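## Task

Put the three black cups mouth-down into a pyramid that stands by itself: two on the table next to each other with rims nearly in contact, and the third sitting on them, centred above both. Only the table top or the robot arms may touch the cups, and a stack that stays up only because the robot is holding it does not count.

## Robot and tools

Robot: two six-joint arms, left_arm and right_arm, each ending in a parallel two-finger gripper. They face each other across a table; left_arm's base is on the +y side at (+0.166, +0.422, +0.082) m and right_arm's at (+0.208, -0.442, +0.056) m. 'Left' and 'right' are names only, not image sides.

Frames: all reported poses use one scene frame with origin at the table centre, +z up, table surface at z = +0.020 m. Each gripper also has its own axes: +x runs out along the fingers, the fingers close along y. end_effector_position is the point between the pads, roughly 3 to 4 cm short of the fingertips. Printed hand positions can be somewhat wrong, especially when an arm is stretched far.

Command row: every moving argument uses a single row of 14 numbers covering both arms, even when one arm stays still: dx, dy, dz, rx, ry, rz, opening for left_arm, then the same seven for right_arm. All values lie in [-1, 1]. The first six of each arm are an offset, not a pose: a displacement and a rotation vector (rx, ry, rz together) expressed in that gripper's own axes, measured from the gripper's pose at the start of the action. Scale: 1.0 equals 0.6 m for translation or 180 degrees for rotation. The opening is absolute: +1 is fully open (0.088 m), empty fingers close at about -0.80, and lower values add nothing.

execute_actions(actions): a list of actions run in order. Each action is a table of at most 15 rows, one row per 1/30 s control step; if fewer rows are given, the final row is held until 15 steps are used. Every row in an action is an offset from the same start pose (where the gripper was when the action began; for a call's first action, the last pose reported), not from the previous row. An empty list simply returns state and images.

move(target, speed, blocking): target is one 14-number row as above, offsets taken from the most recent result showing a pose. Both grippers travel in straight lines and finish together, lasting 0.5 to 10 s; longer paths are cut at 10 s. speed is each arm's top path speed in m/s, 0.002 to 0.5 (default 0.25), with rotation capped at twice that in rad/s. Openings are sent when the move starts. Paths ignore obstacles and the other arm; grippers lag, can drift and may overshoot speed near full reach. Faster moves and targets set deeper past a contact hit and press harder. With blocking=false the result comes after 0.5 s while motion continues; further moves or actions are refused until a result shows it ended, so use wait or stop. The result adds a 'move:' line: done, off_target, moving, held or fault, plus limits (paced means a clipped pose, held means a check blocked steps, after which the arm may speed up sharply), and each gripper's remaining distance to its target.

wait(seconds): 0 to 10; lets the scene run with each arm keeping its last command, and returns early if a move ends. stop(): brakes a running move (needs stopping room); fingers keep moving. zoom_image(camera, region): region [x0, y0, x1, y1] in pixels, at most 504 by 504, from cam_head_left, cam_head_right, cam_high, cam_low, cam_left_wrist or cam_right_wrist (all 504x504). read_manual(section): only 'licences'; no motion. finished_scene(scene): pass the current scene's number to end it irrevocably; the result reports success and the next task.

Control behaviour: each step, the commanded pose is limited to within 70 mm and 16 degrees of the measured pose, then solved by damped inverse kinematics, favouring position over orientation. Large offsets therefore take several actions; after an action the arm continues at most to its last clipped pose, so send the remainder next. 'Hand target' lines show where each arm is currently being driven. Friction can leave a gripper short or slightly tilted and may swallow tiny moves, so check pose after each move and correct tilt. To keep an arm still, send the offset back to its desired pose in the first call of a reply and zeros afterward, always with the opening it should hold.

Results: state lines give each gripper's position, quat_wxyz and velocities; grip_measured is finger opening on the command scale (up to about 1 mm bias per gripper, and up to about 0.061 narrower while squeezing something hard). To hold an object, command roughly 0.07 below grip_measured; less gives a lighter grip. Very thin parts (under about 3 mm) get less force. Going from fully open to closed needs at least about 0.5 s. 'pose unreachable' means the clearance check altered or blocked that arm. Step readings list positions at some steps; HELD marks held-back steps. Joint torque and external torque lines are noisy estimates including friction and held weight. Joint ranges (rad): waist ±3.054, shoulder 0 to 3.142, elbow 0 to 2.356, wrist pitch ±1.571, wrist yaw ±1.571, wrist roll ±3.142. Load limits (N m): 17.2, 21.3, 21.3, 5.61, 5.59, 5.24.

Avoid: hard contact between the arms; pushing loads that reach a joint limit (the arm freezes for 10 s and drops the rest of the call); holding loads long enough to overheat motors (MOTOR HOT from 50 °C, OVER-TEMPERATURE FAULT at 95 °C, possibly power loss). Never let cups leave the table; do not drop, slam or shove them. Occasional brief tugs on held parts or pushes on loose objects may occur. Release the top cup gently so the pyramid stands unsupported before ending the scene.

Each tool is called as name(argument=value, ...), one argument or row to a line, values as JSON.

## Session

I'll start by looking at the scene.

execute_actions(
  actions=[],
)

Scene clock: 0.00 s.
left_arm: end_effector_position=(+0.2656, +0.1772, +0.2845) grip_measured=+0.832 end_effector_quat_wxyz=(+0.579, +0.167, +0.019, -0.798) end_effector_velocity=(-0.003, +0.001, -0.002) end_effector_angular_velocity=(+0.012, +0.027, -0.006) | right_arm: end_effector_position=(+0.1178, +0.0320, +0.3655) grip_measured=+0.851 end_effector_quat_wxyz=(-0.195, +0.811, +0.324, -0.447) end_effector_velocity=(-0.002, +0.002, -0.004) end_effector_angular_velocity=(-0.017, -0.001, +0.025)
Joint positions: left_arm=[ 0.539  0.989  0.612 -0.329  1.111  0.824  0.08 ] | right_arm=[ 0.675  1.98   2.173 -1.064  0.674 -1.646  0.081]
Joint velocities: left_arm=[-0.002 -0.002 -0.002 -0.022  0.007 -0.007  0.   ] | right_arm=[-0.002  0.002 -0.007  0.007 -0.022 -0.022 -0.   ]
Joint torques (N m, as the arm reports them, + toward a larger angle): no reading
External joint torques (N m, as the arm's controller estimates them; a push from outside toward a larger angle lowers the number): no reading
Motor temperatures (°C, as the motors report them): left_arm=[20 21 22 20 23 24] | right_arm=[23 21 23 21 20 20]
Heat: left arm: hottest wrist roll 24 °C (+0.0 °C/min); right arm: hottest waist 23 °C (+0.0 °C/min).
Hand target (left_arm): +0.266, +0.177, +0.285; -0.579, -0.167, -0.019, +0.798
Hand target (right_arm): +0.118, +0.032, +0.365; -0.195, +0.811, +0.324, -0.447

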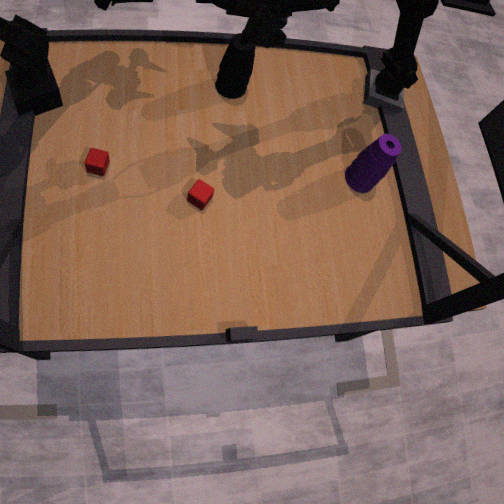

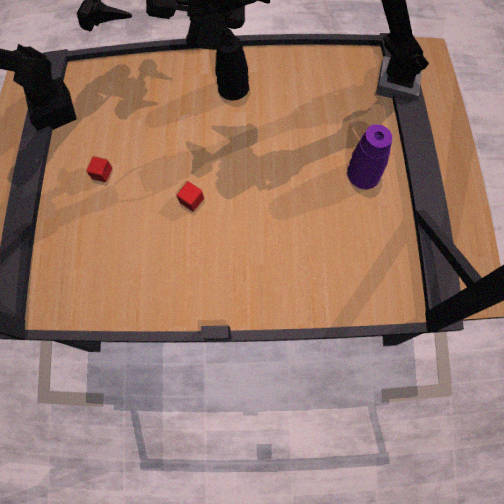

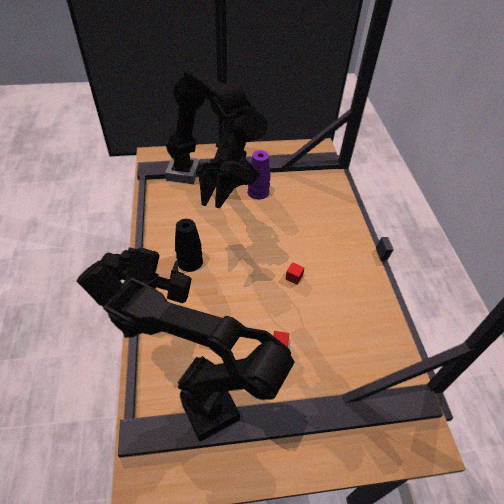

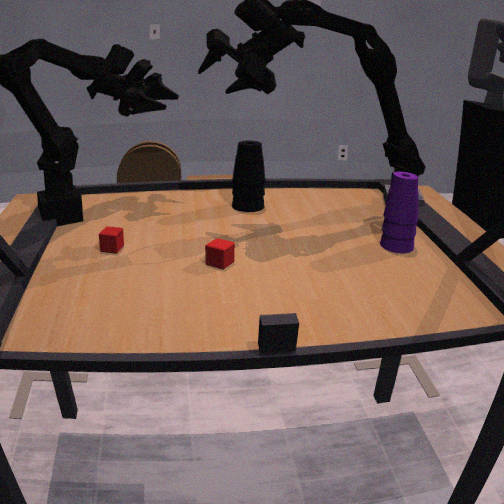

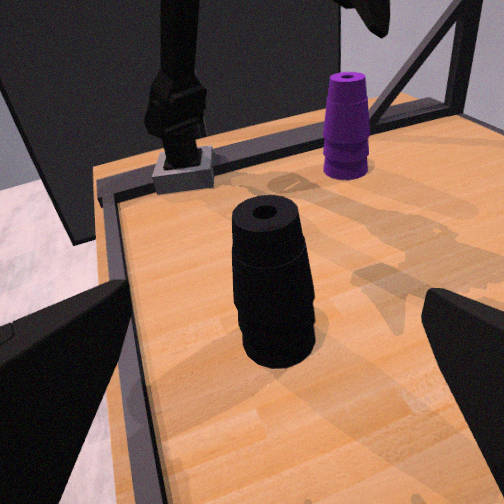

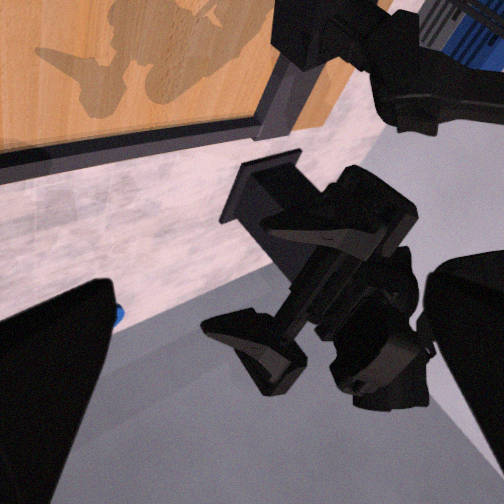

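zoom_image(
  camera="cam_left_wrist",
  region=[180, 160, 380, 400],
)

zoom_image(
  camera="cam_low",
  region=[190, 120, 310, 240],
)

zoom_image(
  camera="cam_low",
  region=[340, 150, 460, 270],
)

zoom_image(
  camera="cam_high",
  region=[130, 130, 330, 330],
)

Region (180, 160, 380, 400) of cam_left_wrist's 504x504 image, scaled by 2.100, with more detail than that image has.

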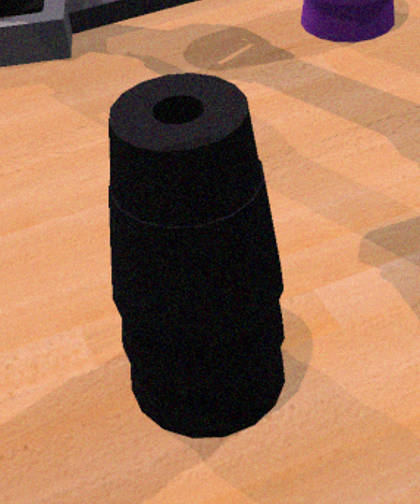

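Region (190, 120, 310, 240) of cam_low's 504x504 image, scaled by 4.200, with more detail than that image has.

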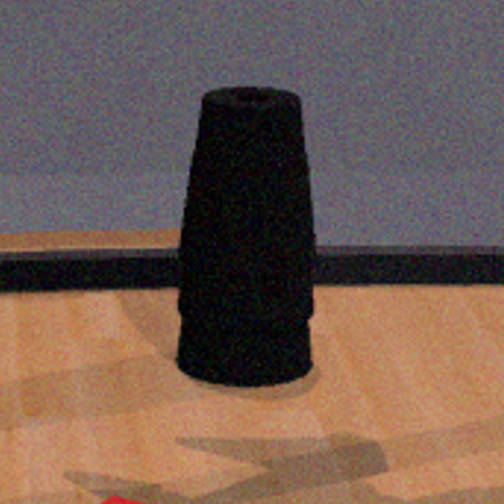

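Region (340, 150, 460, 270) of cam_low's 504x504 image, scaled by 4.200, with more detail than that image has.

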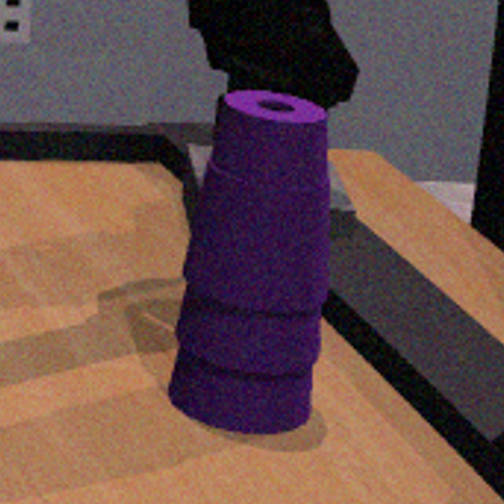

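Region (130, 130, 330, 330) of cam_high's 504x504 image, scaled by 2.520, with more detail than that image has.

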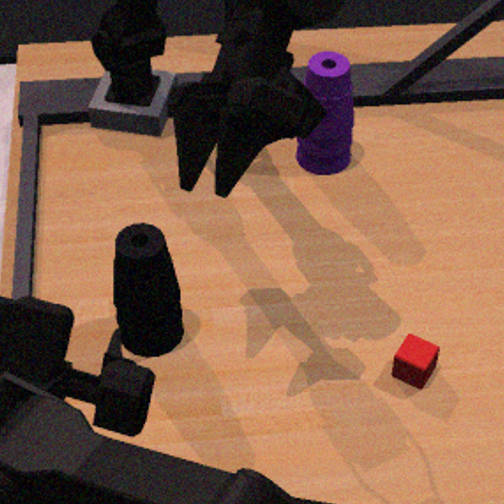

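move(
  target=[0.2245, -0.0421, 0.015, -0.0976, 0.135, 0.0708, 1.0, -0.1098, 0.4325, -0.0389, 0.6155, -0.1271, 0.0808, 1.0],
  speed=0.3,
)

Scene clock: 7.47 s.
left_arm: end_effector_position=(+0.2027, +0.0631, +0.2489) grip_measured=+0.992 end_effector_quat_wxyz=(+0.664, +0.245, +0.239, -0.665) end_effector_velocity=(-0.000, +0.004, -0.004) end_effector_angular_velocity=(+0.022, +0.004, +0.008) | right_arm: end_effector_position=(+0.2007, -0.1990, +0.2635) grip_measured=+1.000 end_effector_quat_wxyz=(+0.664, -0.243, +0.235, +0.667) end_effector_velocity=(-0.000, -0.002, -0.003) end_effector_angular_velocity=(-0.008, -0.001, +0.008)
Joint positions: left_arm=[-0.235  1.293  0.853 -0.265  0.111  0.103  0.088] | right_arm=[ 0.348  0.767  0.766 -0.689  0.044  0.024  0.088]
Joint velocities: left_arm=[-0.002 -0.002 -0.002 -0.022 -0.007 -0.007  0.   ] | right_arm=[-0.002 -0.007 -0.007 -0.007 -0.007 -0.007  0.   ]
Joint torques (N m, as the arm reports them, + toward a larger angle): left_arm=[-0.26 -3.13  8.63  1.25 -0.13 -0.1 ] | right_arm=[-0.17 -1.48  6.24  1.55 -0.11  0.19]
External joint torques (N m, as the arm's controller estimates them; a push from outside toward a larger angle lowers the number): left_arm=[-0.25  1.66  1.75 -0.31 -0.18 -0.1 ] | right_arm=[-0.17 -0.05 -0.76 -0.08 -0.13  0.19]
Motor temperatures (°C, as the motors report them): left_arm=[20 21 24 21 23 24] | right_arm=[23 23 24 22 20 20]
Heat: left arm: hottest elbow 24 °C (+0.0 °C/min); right arm: hottest elbow 24 °C (+8.0 °C/min).
Hand target (left_arm): +0.203, +0.060, +0.249; +0.664, +0.246, +0.240, -0.664
Hand target (right_arm): +0.201, -0.200, +0.260; +0.665, -0.241, +0.239, +0.665
Off the commanded pose (left_arm): 0.003 m, 0 deg.
Off the commanded pose (right_arm): 0.005 m, 1 deg.
move: done

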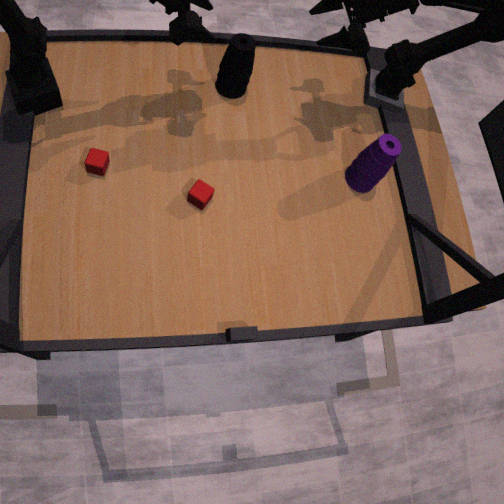

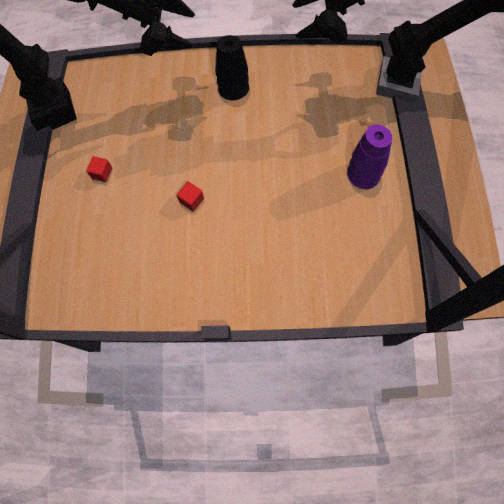

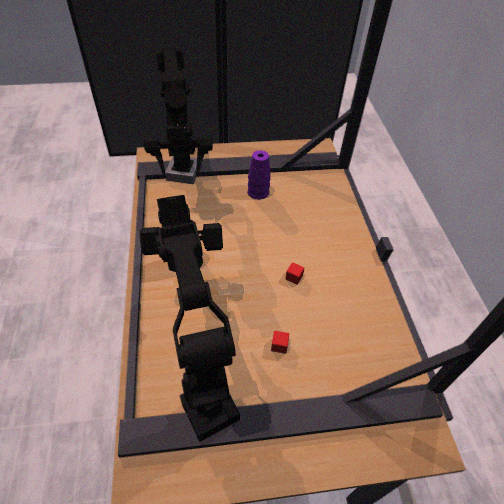

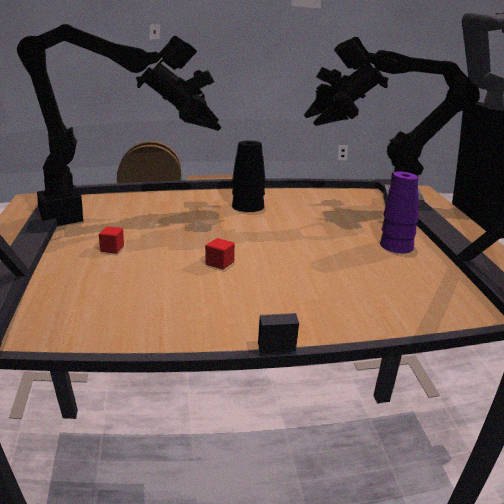

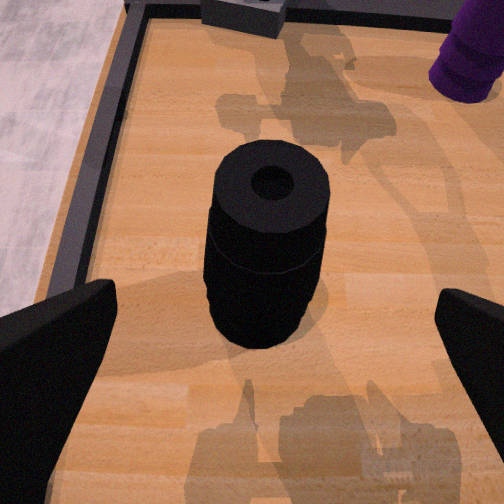

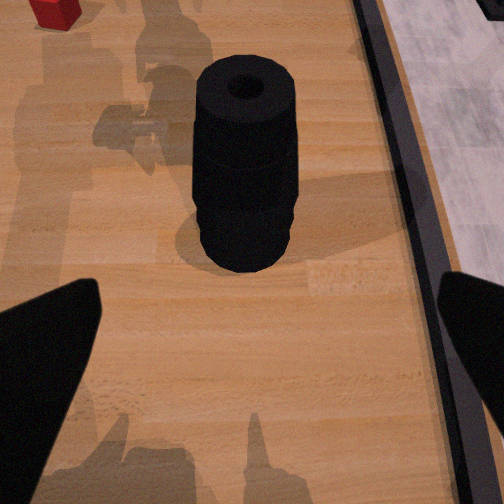

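zoom_image(
  camera="cam_low",
  region=[160, 60, 360, 230],
)

zoom_image(
  camera="cam_left_wrist",
  region=[150, 120, 400, 370],
)

zoom_image(
  camera="cam_right_wrist",
  region=[120, 40, 370, 290],
)

Region (160, 60, 360, 230) of cam_low's 504x504 image, scaled by 2.520, with more detail than that image has; it fills the top 428 rows of this view, and the rest is white.

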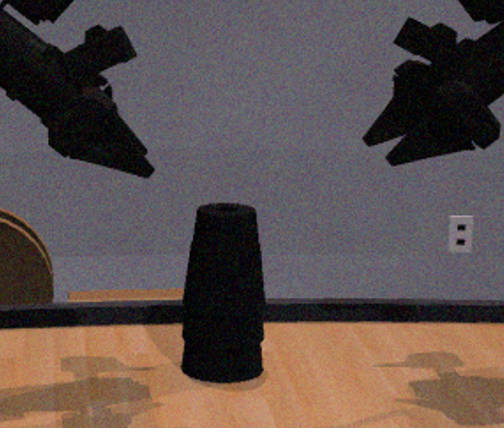

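Region (150, 120, 400, 370) of cam_left_wrist's 504x504 image, scaled by 2.016, with more detail than that image has.

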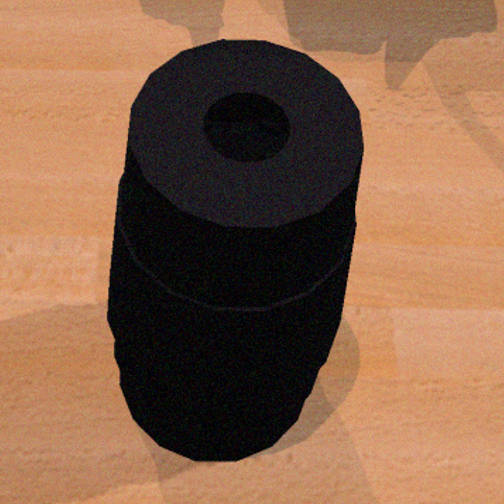

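Region (120, 40, 370, 290) of cam_right_wrist's 504x504 image, scaled by 2.016, with more detail than that image has.

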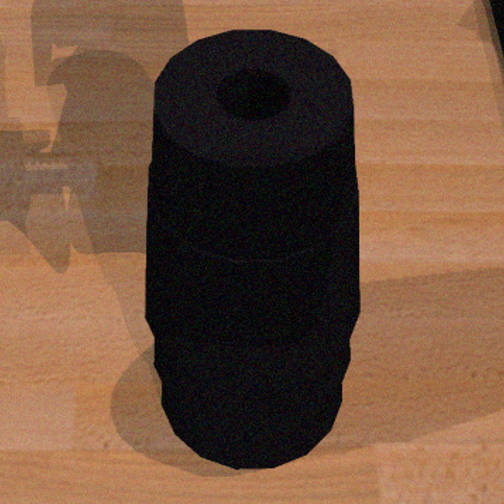

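move(
  target=[0.1811, -0.0057, -0.0131, -0.0027, 0, -0.0004, 1.0, 0, 0, 0, 0, 0, 0, 1.0],
  speed=0.15,
)

Scene clock: 10.10 s.
left_arm: end_effector_position=(+0.1993, -0.0122, +0.1758) grip_measured=+0.992 end_effector_quat_wxyz=(+0.664, +0.241, +0.240, -0.666) end_effector_velocity=(-0.000, +0.000, -0.001) end_effector_angular_velocity=(+0.008, +0.013, +0.017) | right_arm: end_effector_position=(+0.2008, -0.1990, +0.2635) grip_measured=+1.000 end_effector_quat_wxyz=(+0.664, -0.242, +0.235, +0.667) end_effector_velocity=(-0.002, -0.002, -0.002) end_effector_angular_velocity=(-0.008, +0.010, +0.003)
Joint positions: left_arm=[-0.278  1.697  0.907  0.093  0.081  0.068  0.088] | right_arm=[ 0.348  0.767  0.766 -0.689  0.043  0.025  0.088]
Joint velocities: left_arm=[-0.002  0.002  0.002 -0.007 -0.007 -0.022  0.   ] | right_arm=[ 0.002 -0.002 -0.002 -0.007 -0.007  0.007  0.   ]
Joint torques (N m, as the arm reports them, + toward a larger angle): left_arm=[-0.25 -4.97  7.75  1.53 -0.14 -0.11] | right_arm=[ 0.07 -0.89  7.76  1.38  0.02  0.01]
External joint torques (N m, as the arm's controller estimates them; a push from outside toward a larger angle lowers the number): left_arm=[-0.24  2.29  1.44 -0.08 -0.18 -0.11] | right_arm=[ 0.04  0.49  0.8  -0.24  0.01  0.  ]
Motor temperatures (°C, as the motors report them): left_arm=[20 21 24 21 23 24] | right_arm=[23 23 25 22 20 20]
Heat: left arm: hottest elbow 24 °C (+0.0 °C/min); right arm: hottest elbow 25 °C (+11.9 °C/min).
Hand target (left_arm): +0.199, -0.015, +0.173; +0.665, +0.242, +0.242, -0.664
Hand target (right_arm): +0.201, -0.199, +0.263; +0.664, -0.243, +0.235, +0.667
Off the commanded pose (left_arm): 0.004 m, 0 deg.
Off the commanded pose (right_arm): 0.000 m, 0 deg.
move: done

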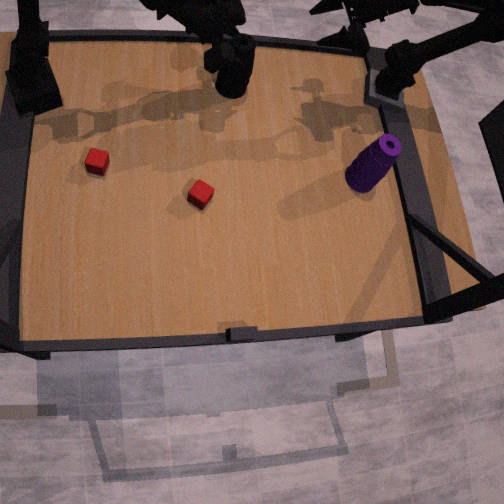

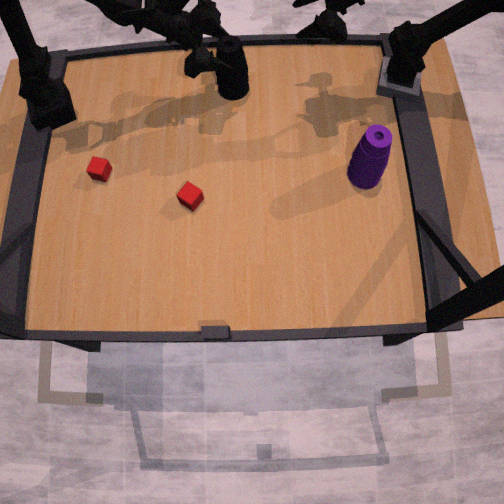

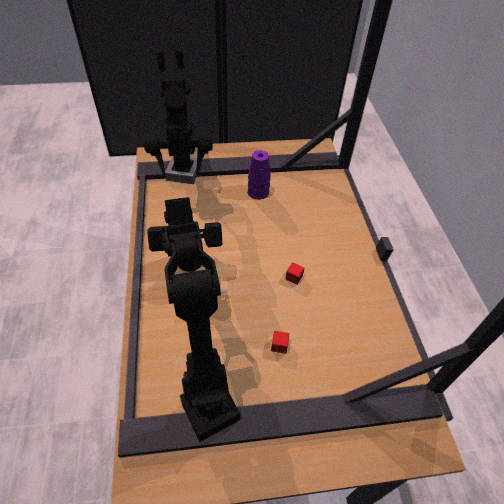

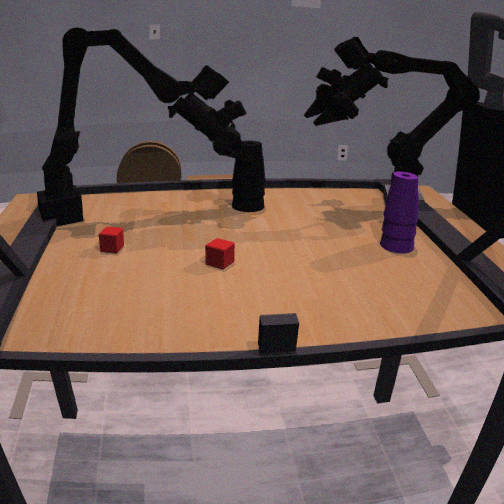

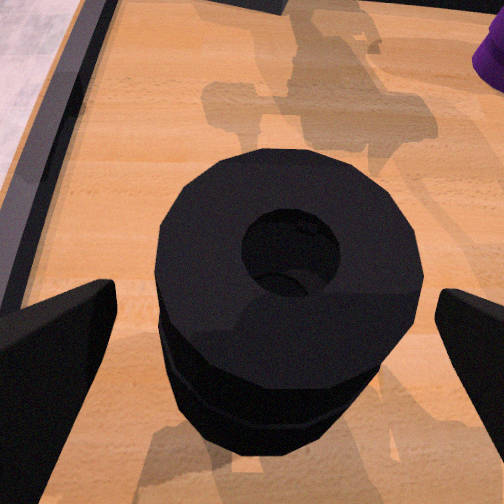

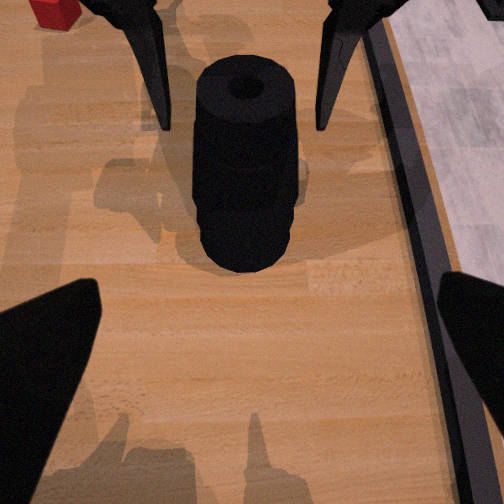

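zoom_image(
  camera="cam_low",
  region=[180, 90, 300, 220],
)

zoom_image(
  camera="cam_right_wrist",
  region=[120, 0, 370, 250],
)

Region (180, 90, 300, 220) of cam_low's 504x504 image, scaled by 3.877, with more detail than that image has; it fills the left 465 columns of this view, and the rest is white.

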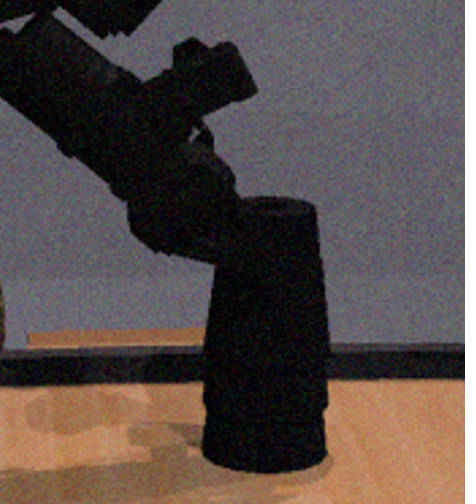

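Region (120, 0, 370, 250) of cam_right_wrist's 504x504 image, scaled by 2.016, with more detail than that image has.

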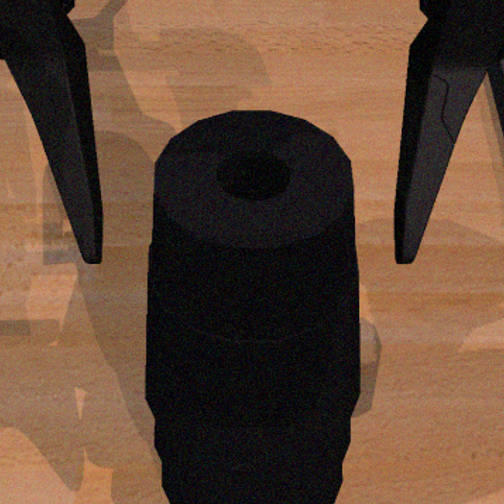

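move(
  target=[0.0367, 0.0025, 0.0092, 0, 0.001, 0.001, 0.8, 0, 0, 0, 0, 0, 0, 1.0],
  speed=0.06,
)

Scene clock: 11.97 s.
left_arm: end_effector_position=(+0.2009, -0.0290, +0.1688) grip_measured=+0.803 end_effector_quat_wxyz=(+0.665, +0.241, +0.240, -0.665) end_effector_velocity=(+0.002, +0.000, -0.002) end_effector_angular_velocity=(+0.009, -0.008, +0.019) | right_arm: end_effector_position=(+0.2008, -0.1990, +0.2635) grip_measured=+1.000 end_effector_quat_wxyz=(+0.664, -0.242, +0.235, +0.667) end_effector_velocity=(-0.002, -0.001, +0.000) end_effector_angular_velocity=(-0.003, -0.001, +0.013)
Joint positions: left_arm=[-0.279  1.771  0.963  0.112  0.079  0.068  0.078] | right_arm=[ 0.348  0.767  0.766 -0.689  0.043  0.025  0.088]
Joint velocities: left_arm=[-0.002  0.002  0.002 -0.007 -0.022 -0.007 -0.   ] | right_arm=[ 0.002 -0.002  0.002 -0.007 -0.007 -0.007  0.   ]
Joint torques (N m, as the arm reports them, + toward a larger angle): left_arm=[-0.26 -5.32  7.79  1.55 -0.15 -0.08] | right_arm=[ 0.06 -0.95  7.73  1.38  0.    0.03]
External joint torques (N m, as the arm's controller estimates them; a push from outside toward a larger angle lowers the number): left_arm=[-0.27  2.37  1.64 -0.02 -0.18 -0.09] | right_arm=[ 0.04  0.48  0.69 -0.25 -0.01  0.02]
Motor temperatures (°C, as the motors report them): left_arm=[20 21 24 22 23 24] | right_arm=[23 23 25 23 20 20]
Heat: left arm: hottest elbow 24 °C (+0.0 °C/min); right arm: hottest elbow 25 °C (+10.0 °C/min).
Hand target (left_arm): +0.201, -0.033, +0.166; +0.665, +0.242, +0.241, -0.664
Hand target (right_arm): +0.201, -0.199, +0.263; +0.664, -0.242, +0.235, +0.667
Off the commanded pose (left_arm): 0.005 m, 0 deg.
Off the commanded pose (right_arm): 0.000 m, 0 deg.
move: done

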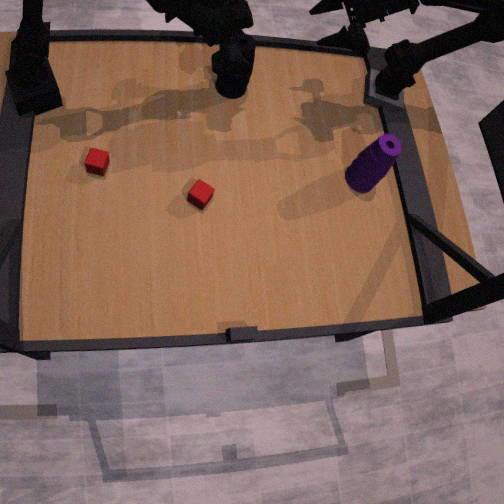

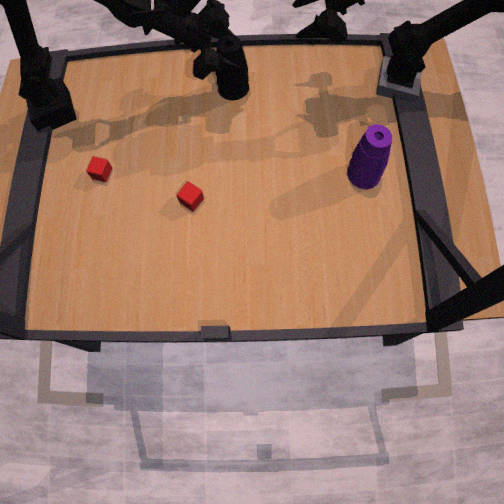

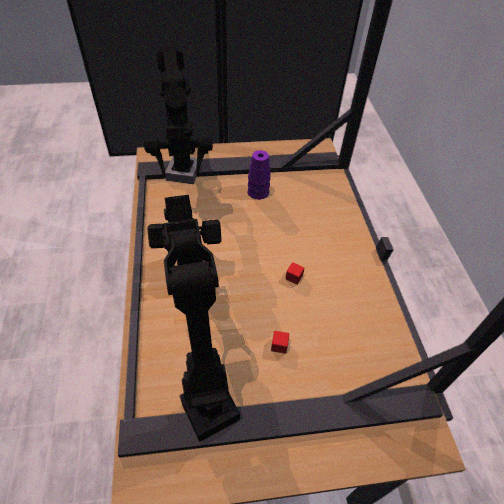

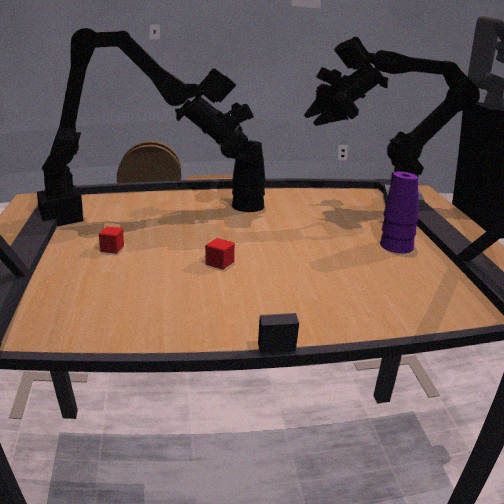

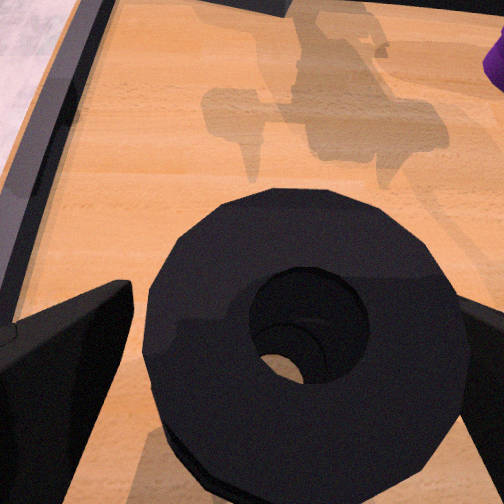

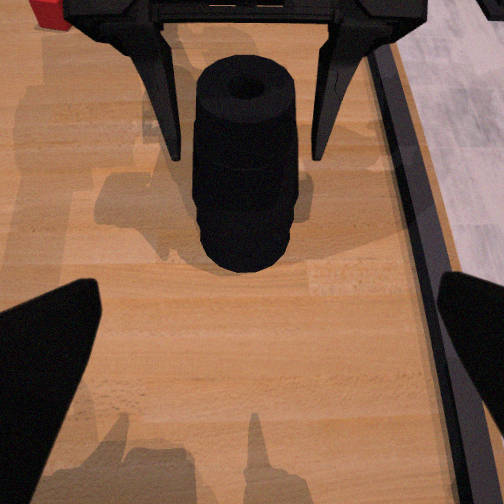

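execute_actions(
  actions=[
    [[0,0,0,0,0,0,0.78,0,0,0,0,0,0,1],[0,0,0,0,0,0,0.76,0,0,0,0,0,0,1],[0,0,0,0,0,0,0.74,0,0,0,0,0,0,1],[0,0,0,0,0,0,0.72,0,0,0,0,0,0,1],[0,0,0,0,0,0,0.70,0,0,0,0,0,0,1],[0,0,0,0,0,0,0.68,0,0,0,0,0,0,1],[0,0,0,0,0,0,0.66,0,0,0,0,0,0,1],[0,0,0,0,0,0,0.64,0,0,0,0,0,0,1],[0,0,0,0,0,0,0.62,0,0,0,0,0,0,1],[0,0,0,0,0,0,0.605,0,0,0,0,0,0,1],[0,0,0,0,0,0,0.59,0,0,0,0,0,0,1],[0,0,0,0,0,0,0.575,0,0,0,0,0,0,1],[0,0,0,0,0,0,0.56,0,0,0,0,0,0,1],[0,0,0,0,0,0,0.545,0,0,0,0,0,0,1],[0,0,0,0,0,0,0.53,0,0,0,0,0,0,1]],
    [[0,0,0,0,0,0,0.52,0,0,0,0,0,0,1],[0,0,0,0,0,0,0.51,0,0,0,0,0,0,1],[0,0,0,0,0,0,0.50,0,0,0,0,0,0,1],[0,0,0,0,0,0,0.49,0,0,0,0,0,0,1],[0,0,0,0,0,0,0.48,0,0,0,0,0,0,1],[0,0,0,0,0,0,0.47,0,0,0,0,0,0,1],[0,0,0,0,0,0,0.46,0,0,0,0,0,0,1],[0,0,0,0,0,0,0.45,0,0,0,0,0,0,1],[0,0,0,0,0,0,0.44,0,0,0,0,0,0,1],[0,0,0,0,0,0,0.43,0,0,0,0,0,0,1],[0,0,0,0,0,0,0.42,0,0,0,0,0,0,1]],
  ],
)

Scene clock: 13.20 s.
left_arm: end_effector_position=(+0.2009, -0.0291, +0.1688) grip_measured=+0.440 end_effector_quat_wxyz=(+0.665, +0.241, +0.240, -0.665) end_effector_velocity=(-0.002, -0.001, +0.001) end_effector_angular_velocity=(-0.008, +0.010, -0.003) | right_arm: end_effector_position=(+0.2008, -0.1990, +0.2635) grip_measured=+1.000 end_effector_quat_wxyz=(+0.664, -0.242, +0.235, +0.667) end_effector_velocity=(-0.000, -0.001, -0.002) end_effector_angular_velocity=(-0.008, -0.013, +0.017)
Joint positions: left_arm=[-0.279  1.772  0.963  0.112  0.079  0.068  0.061] | right_arm=[ 0.348  0.767  0.766 -0.689  0.043  0.025  0.088]
Joint velocities: left_arm=[-0.002 -0.002 -0.002  0.007  0.007 -0.007 -0.001] | right_arm=[-0.002 -0.002 -0.002 -0.007 -0.007 -0.022  0.   ]
Joint torques (N m, as the arm reports them, + toward a larger angle): left_arm=[ 0.03 -7.06  6.49  1.42  0.04 -0.02] | right_arm=[ 0.05 -0.95  7.73  1.38  0.    0.03]
External joint torques (N m, as the arm's controller estimates them; a push from outside toward a larger angle lowers the number): left_arm=[ 0.04  0.65  0.3  -0.17  0.   -0.02] | right_arm=[ 0.04  0.47  0.7  -0.26 -0.01  0.02]
External joint torques at the end of the 1st action: left_arm=[ 0.02  0.73  0.19 -0.2   0.   -0.02] | right_arm=[ 0.06  0.48  0.73 -0.24 -0.01  0.02]
Motor temperatures (°C, as the motors report them): left_arm=[20 22 25 22 23 24] | right_arm=[23 23 25 23 20 20]
Heat: left arm: hottest elbow 25 °C (+4.5 °C/min); right arm: hottest elbow 25 °C (+9.1 °C/min).
Hand target (left_arm): +0.201, -0.029, +0.169; +0.665, +0.241, +0.240, -0.665
Hand target (right_arm): +0.201, -0.199, +0.263; +0.664, -0.242, +0.235, +0.667
Off the commanded pose (left_arm): 0.000 m, 0 deg.
Off the commanded pose (right_arm): 0.000 m, 0 deg.
Step readings (end_effector_position; steps 1 to 15: 1st action; 16 to 30: 2nd action):
0: left_arm (+0.2009, -0.0291, +0.1688) | right_arm (+0.2008, -0.1990, +0.2635)
1: left_arm (+0.2009, -0.0291, +0.1688) | right_arm (+0.2008, -0.1990, +0.2635)
2: left_arm (+0.2009, -0.0291, +0.1688) | right_arm (+0.2008, -0.1990, +0.2635)
4: left_arm (+0.2009, -0.0291, +0.1688) | right_arm (+0.2008, -0.1990, +0.2635)
8: left_arm (+0.2009, -0.0291, +0.1688) | right_arm (+0.2008, -0.1990, +0.2635)
15: left_arm (+0.2009, -0.0291, +0.1688) | right_arm (+0.2008, -0.1990, +0.2635)
16: left_arm (+0.2009, -0.0291, +0.1688) | right_arm (+0.2008, -0.1990, +0.2635)
17: left_arm (+0.2009, -0.0291, +0.1688) | right_arm (+0.2008, -0.1990, +0.2635)
19: left_arm (+0.2009, -0.0291, +0.1688) | right_arm (+0.2008, -0.1990, +0.2635)
23: left_arm (+0.2009, -0.0291, +0.1688) | right_arm (+0.2008, -0.1990, +0.2635)
30: end_effector_position above

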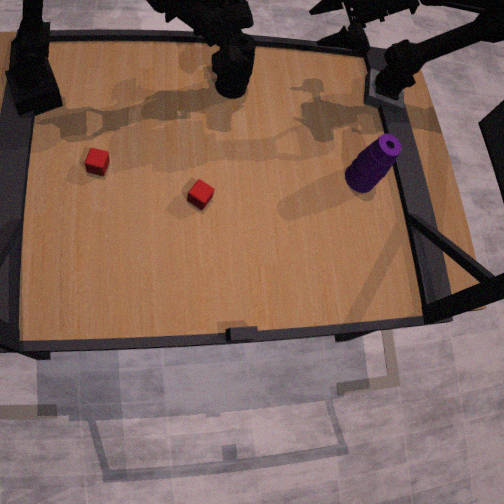

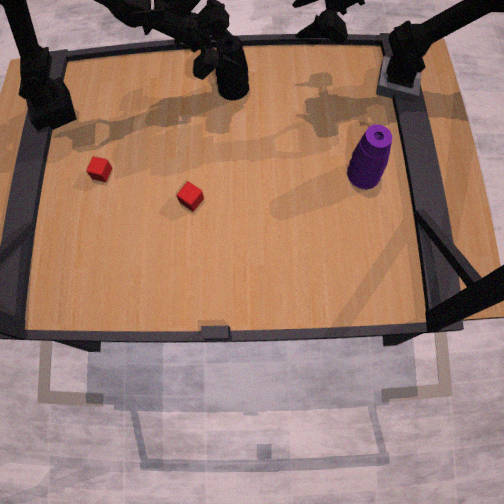

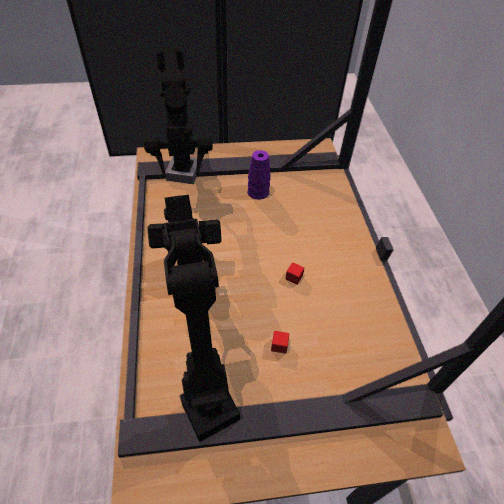

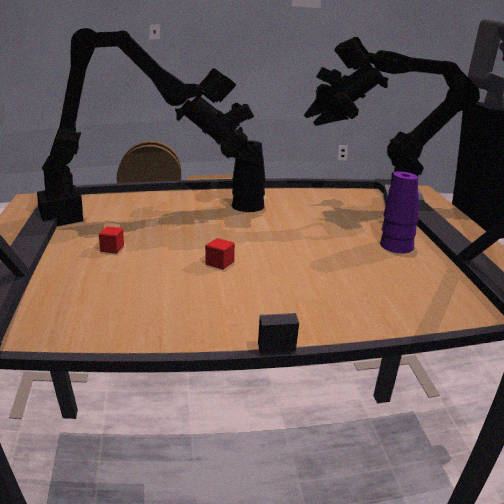

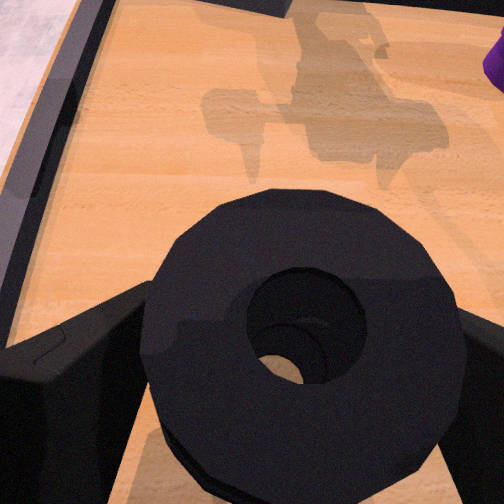

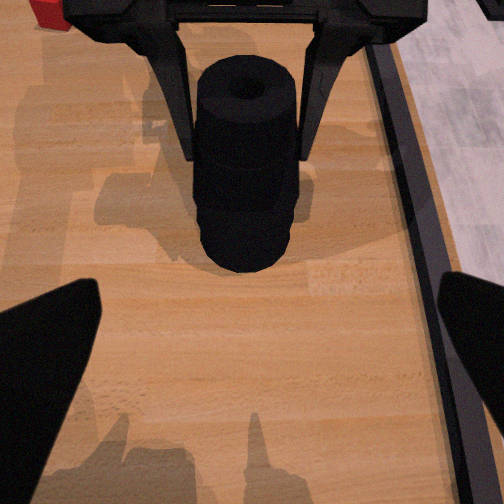

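execute_actions(
  actions=[
    [[0,0,0,0,0,0,0.41,0,0,0,0,0,0,1],[0,0,0,0,0,0,0.40,0,0,0,0,0,0,1],[0,0,0,0,0,0,0.39,0,0,0,0,0,0,1],[0,0,0,0,0,0,0.38,0,0,0,0,0,0,1],[0,0,0,0,0,0,0.37,0,0,0,0,0,0,1],[0,0,0,0,0,0,0.36,0,0,0,0,0,0,1],[0,0,0,0,0,0,0.35,0,0,0,0,0,0,1],[0,0,0,0,0,0,0.34,0,0,0,0,0,0,1]],
  ],
)

move(
  target=[-0.0943, 0, 0.1123, 0, 0, 0, 0.34, 0, 0, 0, 0, 0, 0, 1.0],
  speed=0.08,
)

Scene clock: 13.87 s.
left_arm: end_effector_position=(+0.2009, -0.0291, +0.1688) grip_measured=+0.440 end_effector_quat_wxyz=(+0.665, +0.241, +0.240, -0.665) end_effector_velocity=(-0.000, +0.002, -0.001) end_effector_angular_velocity=(+0.008, +0.002, +0.008) | right_arm: end_effector_position=(+0.2008, -0.1990, +0.2635) grip_measured=+1.000 end_effector_quat_wxyz=(+0.664, -0.242, +0.235, +0.667) end_effector_velocity=(-0.000, -0.002, -0.004) end_effector_angular_velocity=(-0.012, -0.002, +0.008)
Joint positions: left_arm=[-0.279  1.772  0.963  0.112  0.079  0.068  0.061] | right_arm=[ 0.348  0.767  0.766 -0.689  0.043  0.025  0.088]
Joint velocities: left_arm=[-0.002 -0.002 -0.002 -0.007 -0.007 -0.007 -0.   ] | right_arm=[-0.002 -0.002 -0.007 -0.007 -0.007 -0.007  0.   ]
Joint torques (N m, as the arm reports them, + toward a larger angle): left_arm=[-0.01 -7.04  6.48  1.41  0.04 -0.02] | right_arm=[ 0.05 -0.95  7.72  1.38  0.    0.03]
External joint torques (N m, as the arm's controller estimates them; a push from outside toward a larger angle lowers the number): left_arm=[-0.01  0.67  0.29 -0.17  0.   -0.03] | right_arm=[ 0.05  0.46  0.75 -0.23 -0.02  0.02]
Motor temperatures (°C, as the motors report them): left_arm=[20 22 25 22 23 24] | right_arm=[23 23 25 23 20 20]
Heat: left arm: hottest elbow 25 °C (+4.3 °C/min); right arm: hottest elbow 25 °C (+8.7 °C/min).
Hand target (left_arm): +0.201, -0.029, +0.169; +0.665, +0.241, +0.240, -0.665
Hand target (right_arm): +0.201, -0.199, +0.263; +0.664, -0.242, +0.235, +0.667
Off the commanded pose (left_arm): 0.000 m, 0 deg.
Off the commanded pose (right_arm): 0.000 m, 0 deg.
Step readings (end_effector_position):
0: left_arm (+0.2009, -0.0291, +0.1688) | right_arm (+0.2008, -0.1990, +0.2635)
1: left_arm (+0.2009, -0.0291, +0.1688) | right_arm (+0.2008, -0.1990, +0.2635)
2: left_arm (+0.2009, -0.0291, +0.1688) | right_arm (+0.2008, -0.1990, +0.2635)
4: left_arm (+0.2009, -0.0291, +0.1688) | right_arm (+0.2008, -0.1990, +0.2635)
8: left_arm (+0.2009, -0.0291, +0.1688) | right_arm (+0.2008, -0.1990, +0.2635)
15: end_effector_position above

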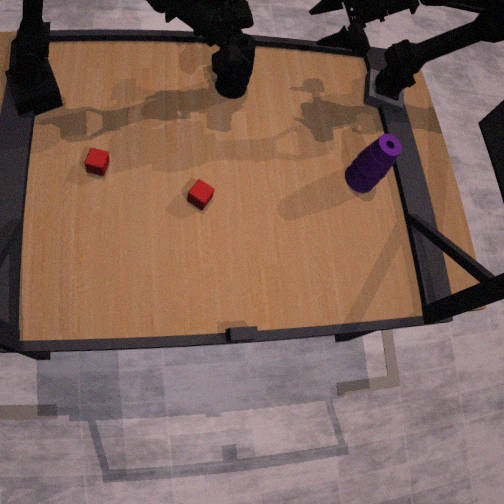

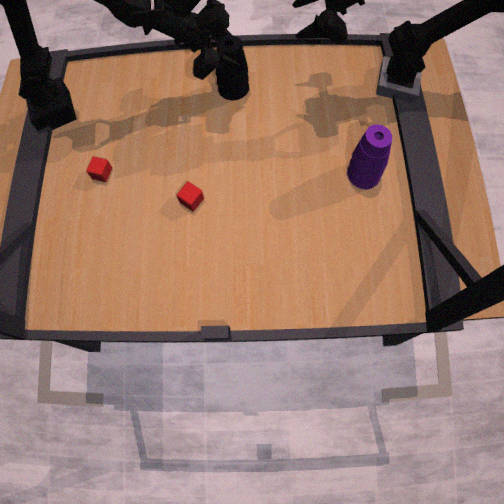

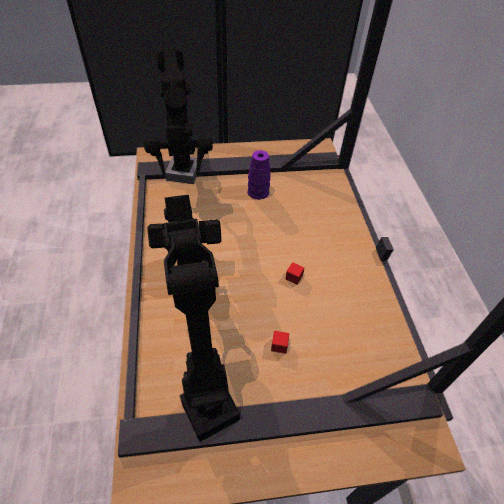

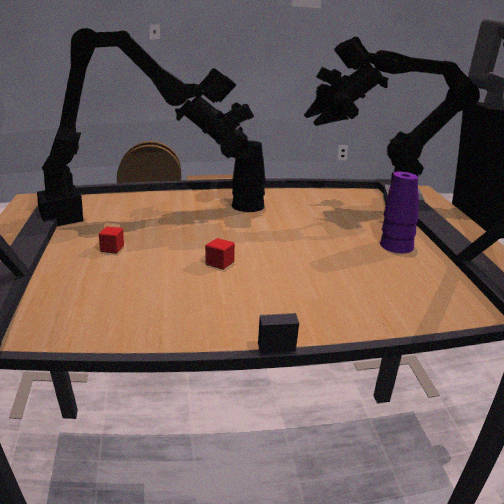

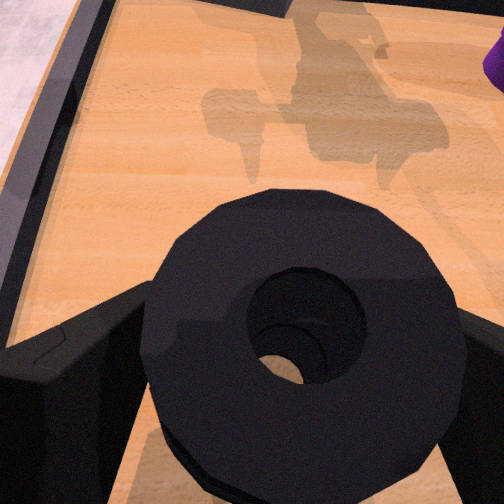

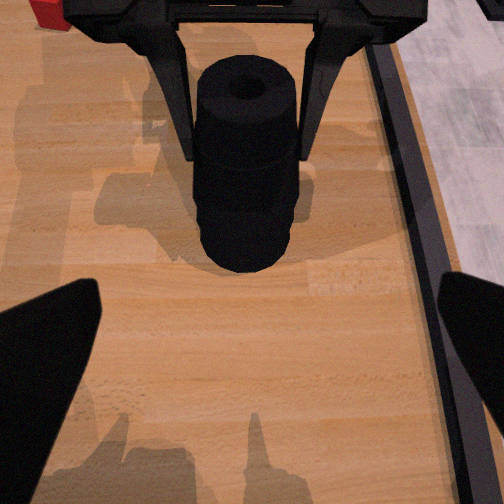

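Scene clock: 15.30 s.
left_arm: end_effector_position=(+0.2006, -0.0268, +0.2462) grip_measured=+0.440 end_effector_quat_wxyz=(+0.661, +0.248, +0.249, -0.663) end_effector_velocity=(-0.000, +0.002, -0.001) end_effector_angular_velocity=(+0.008, -0.010, -0.002) | right_arm: end_effector_position=(+0.2008, -0.1990, +0.2635) grip_measured=+1.000 end_effector_quat_wxyz=(+0.664, -0.242, +0.235, +0.667) end_effector_velocity=(-0.000, -0.001, -0.002) end_effector_angular_velocity=(-0.008, -0.013, +0.017)
Joint positions: left_arm=[-0.279  1.651  1.175 -0.245  0.079  0.068  0.061] | right_arm=[ 0.348  0.767  0.766 -0.689  0.043  0.025  0.088]
Joint velocities: left_arm=[-0.002 -0.002 -0.002 -0.007 -0.007  0.007 -0.   ] | right_arm=[-0.002 -0.002 -0.002 -0.007 -0.007 -0.022  0.   ]
Joint torques (N m, as the arm reports them, + toward a larger angle): left_arm=[ 0.1  -8.16  8.48  1.29  0.07  0.  ] | right_arm=[ 0.05 -0.96  7.72  1.38  0.01  0.03]
External joint torques (N m, as the arm's controller estimates them; a push from outside toward a larger angle lowers the number): left_arm=[ 0.07 -0.68  1.6  -0.27  0.04 -0.01] | right_arm=[ 0.04  0.44  0.74 -0.24  0.    0.02]
Motor temperatures (°C, as the motors report them): left_arm=[20 22 25 22 23 24] | right_arm=[23 23 26 23 20 20]
Heat: left arm: hottest elbow 25 °C (+3.9 °C/min); right arm: hottest elbow 26 °C (+11.8 °C/min).
Hand target (left_arm): +0.201, -0.028, +0.257; +0.665, +0.241, +0.240, -0.665
Hand target (right_arm): +0.201, -0.199, +0.263; +0.664, -0.242, +0.235, +0.667
Off the commanded pose (left_arm): 0.011 m, 1 deg.
Off the commanded pose (right_arm): 0.000 m, 0 deg.
move: off_target (left_arm)

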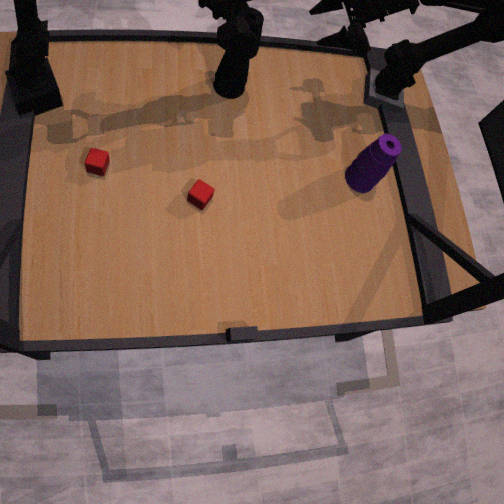

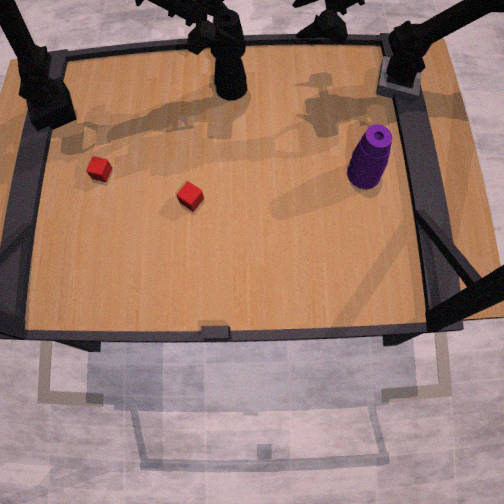

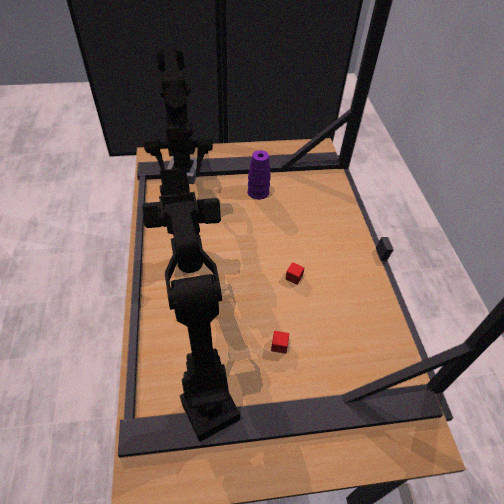

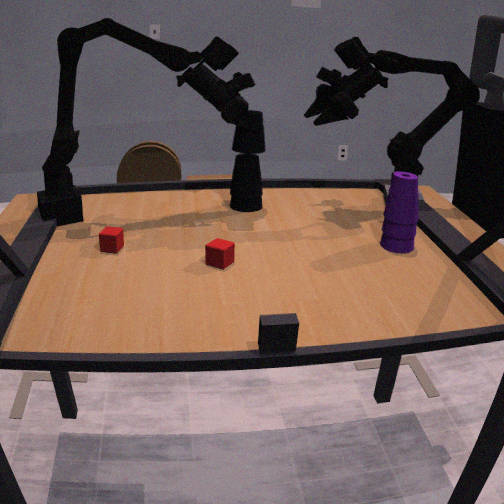

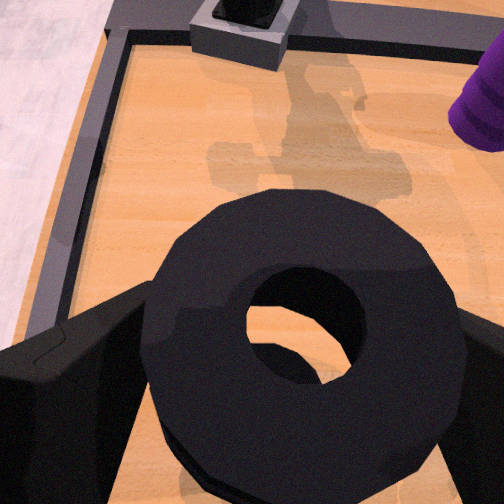

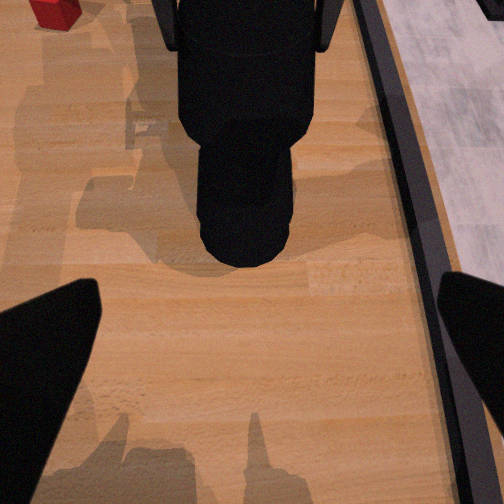

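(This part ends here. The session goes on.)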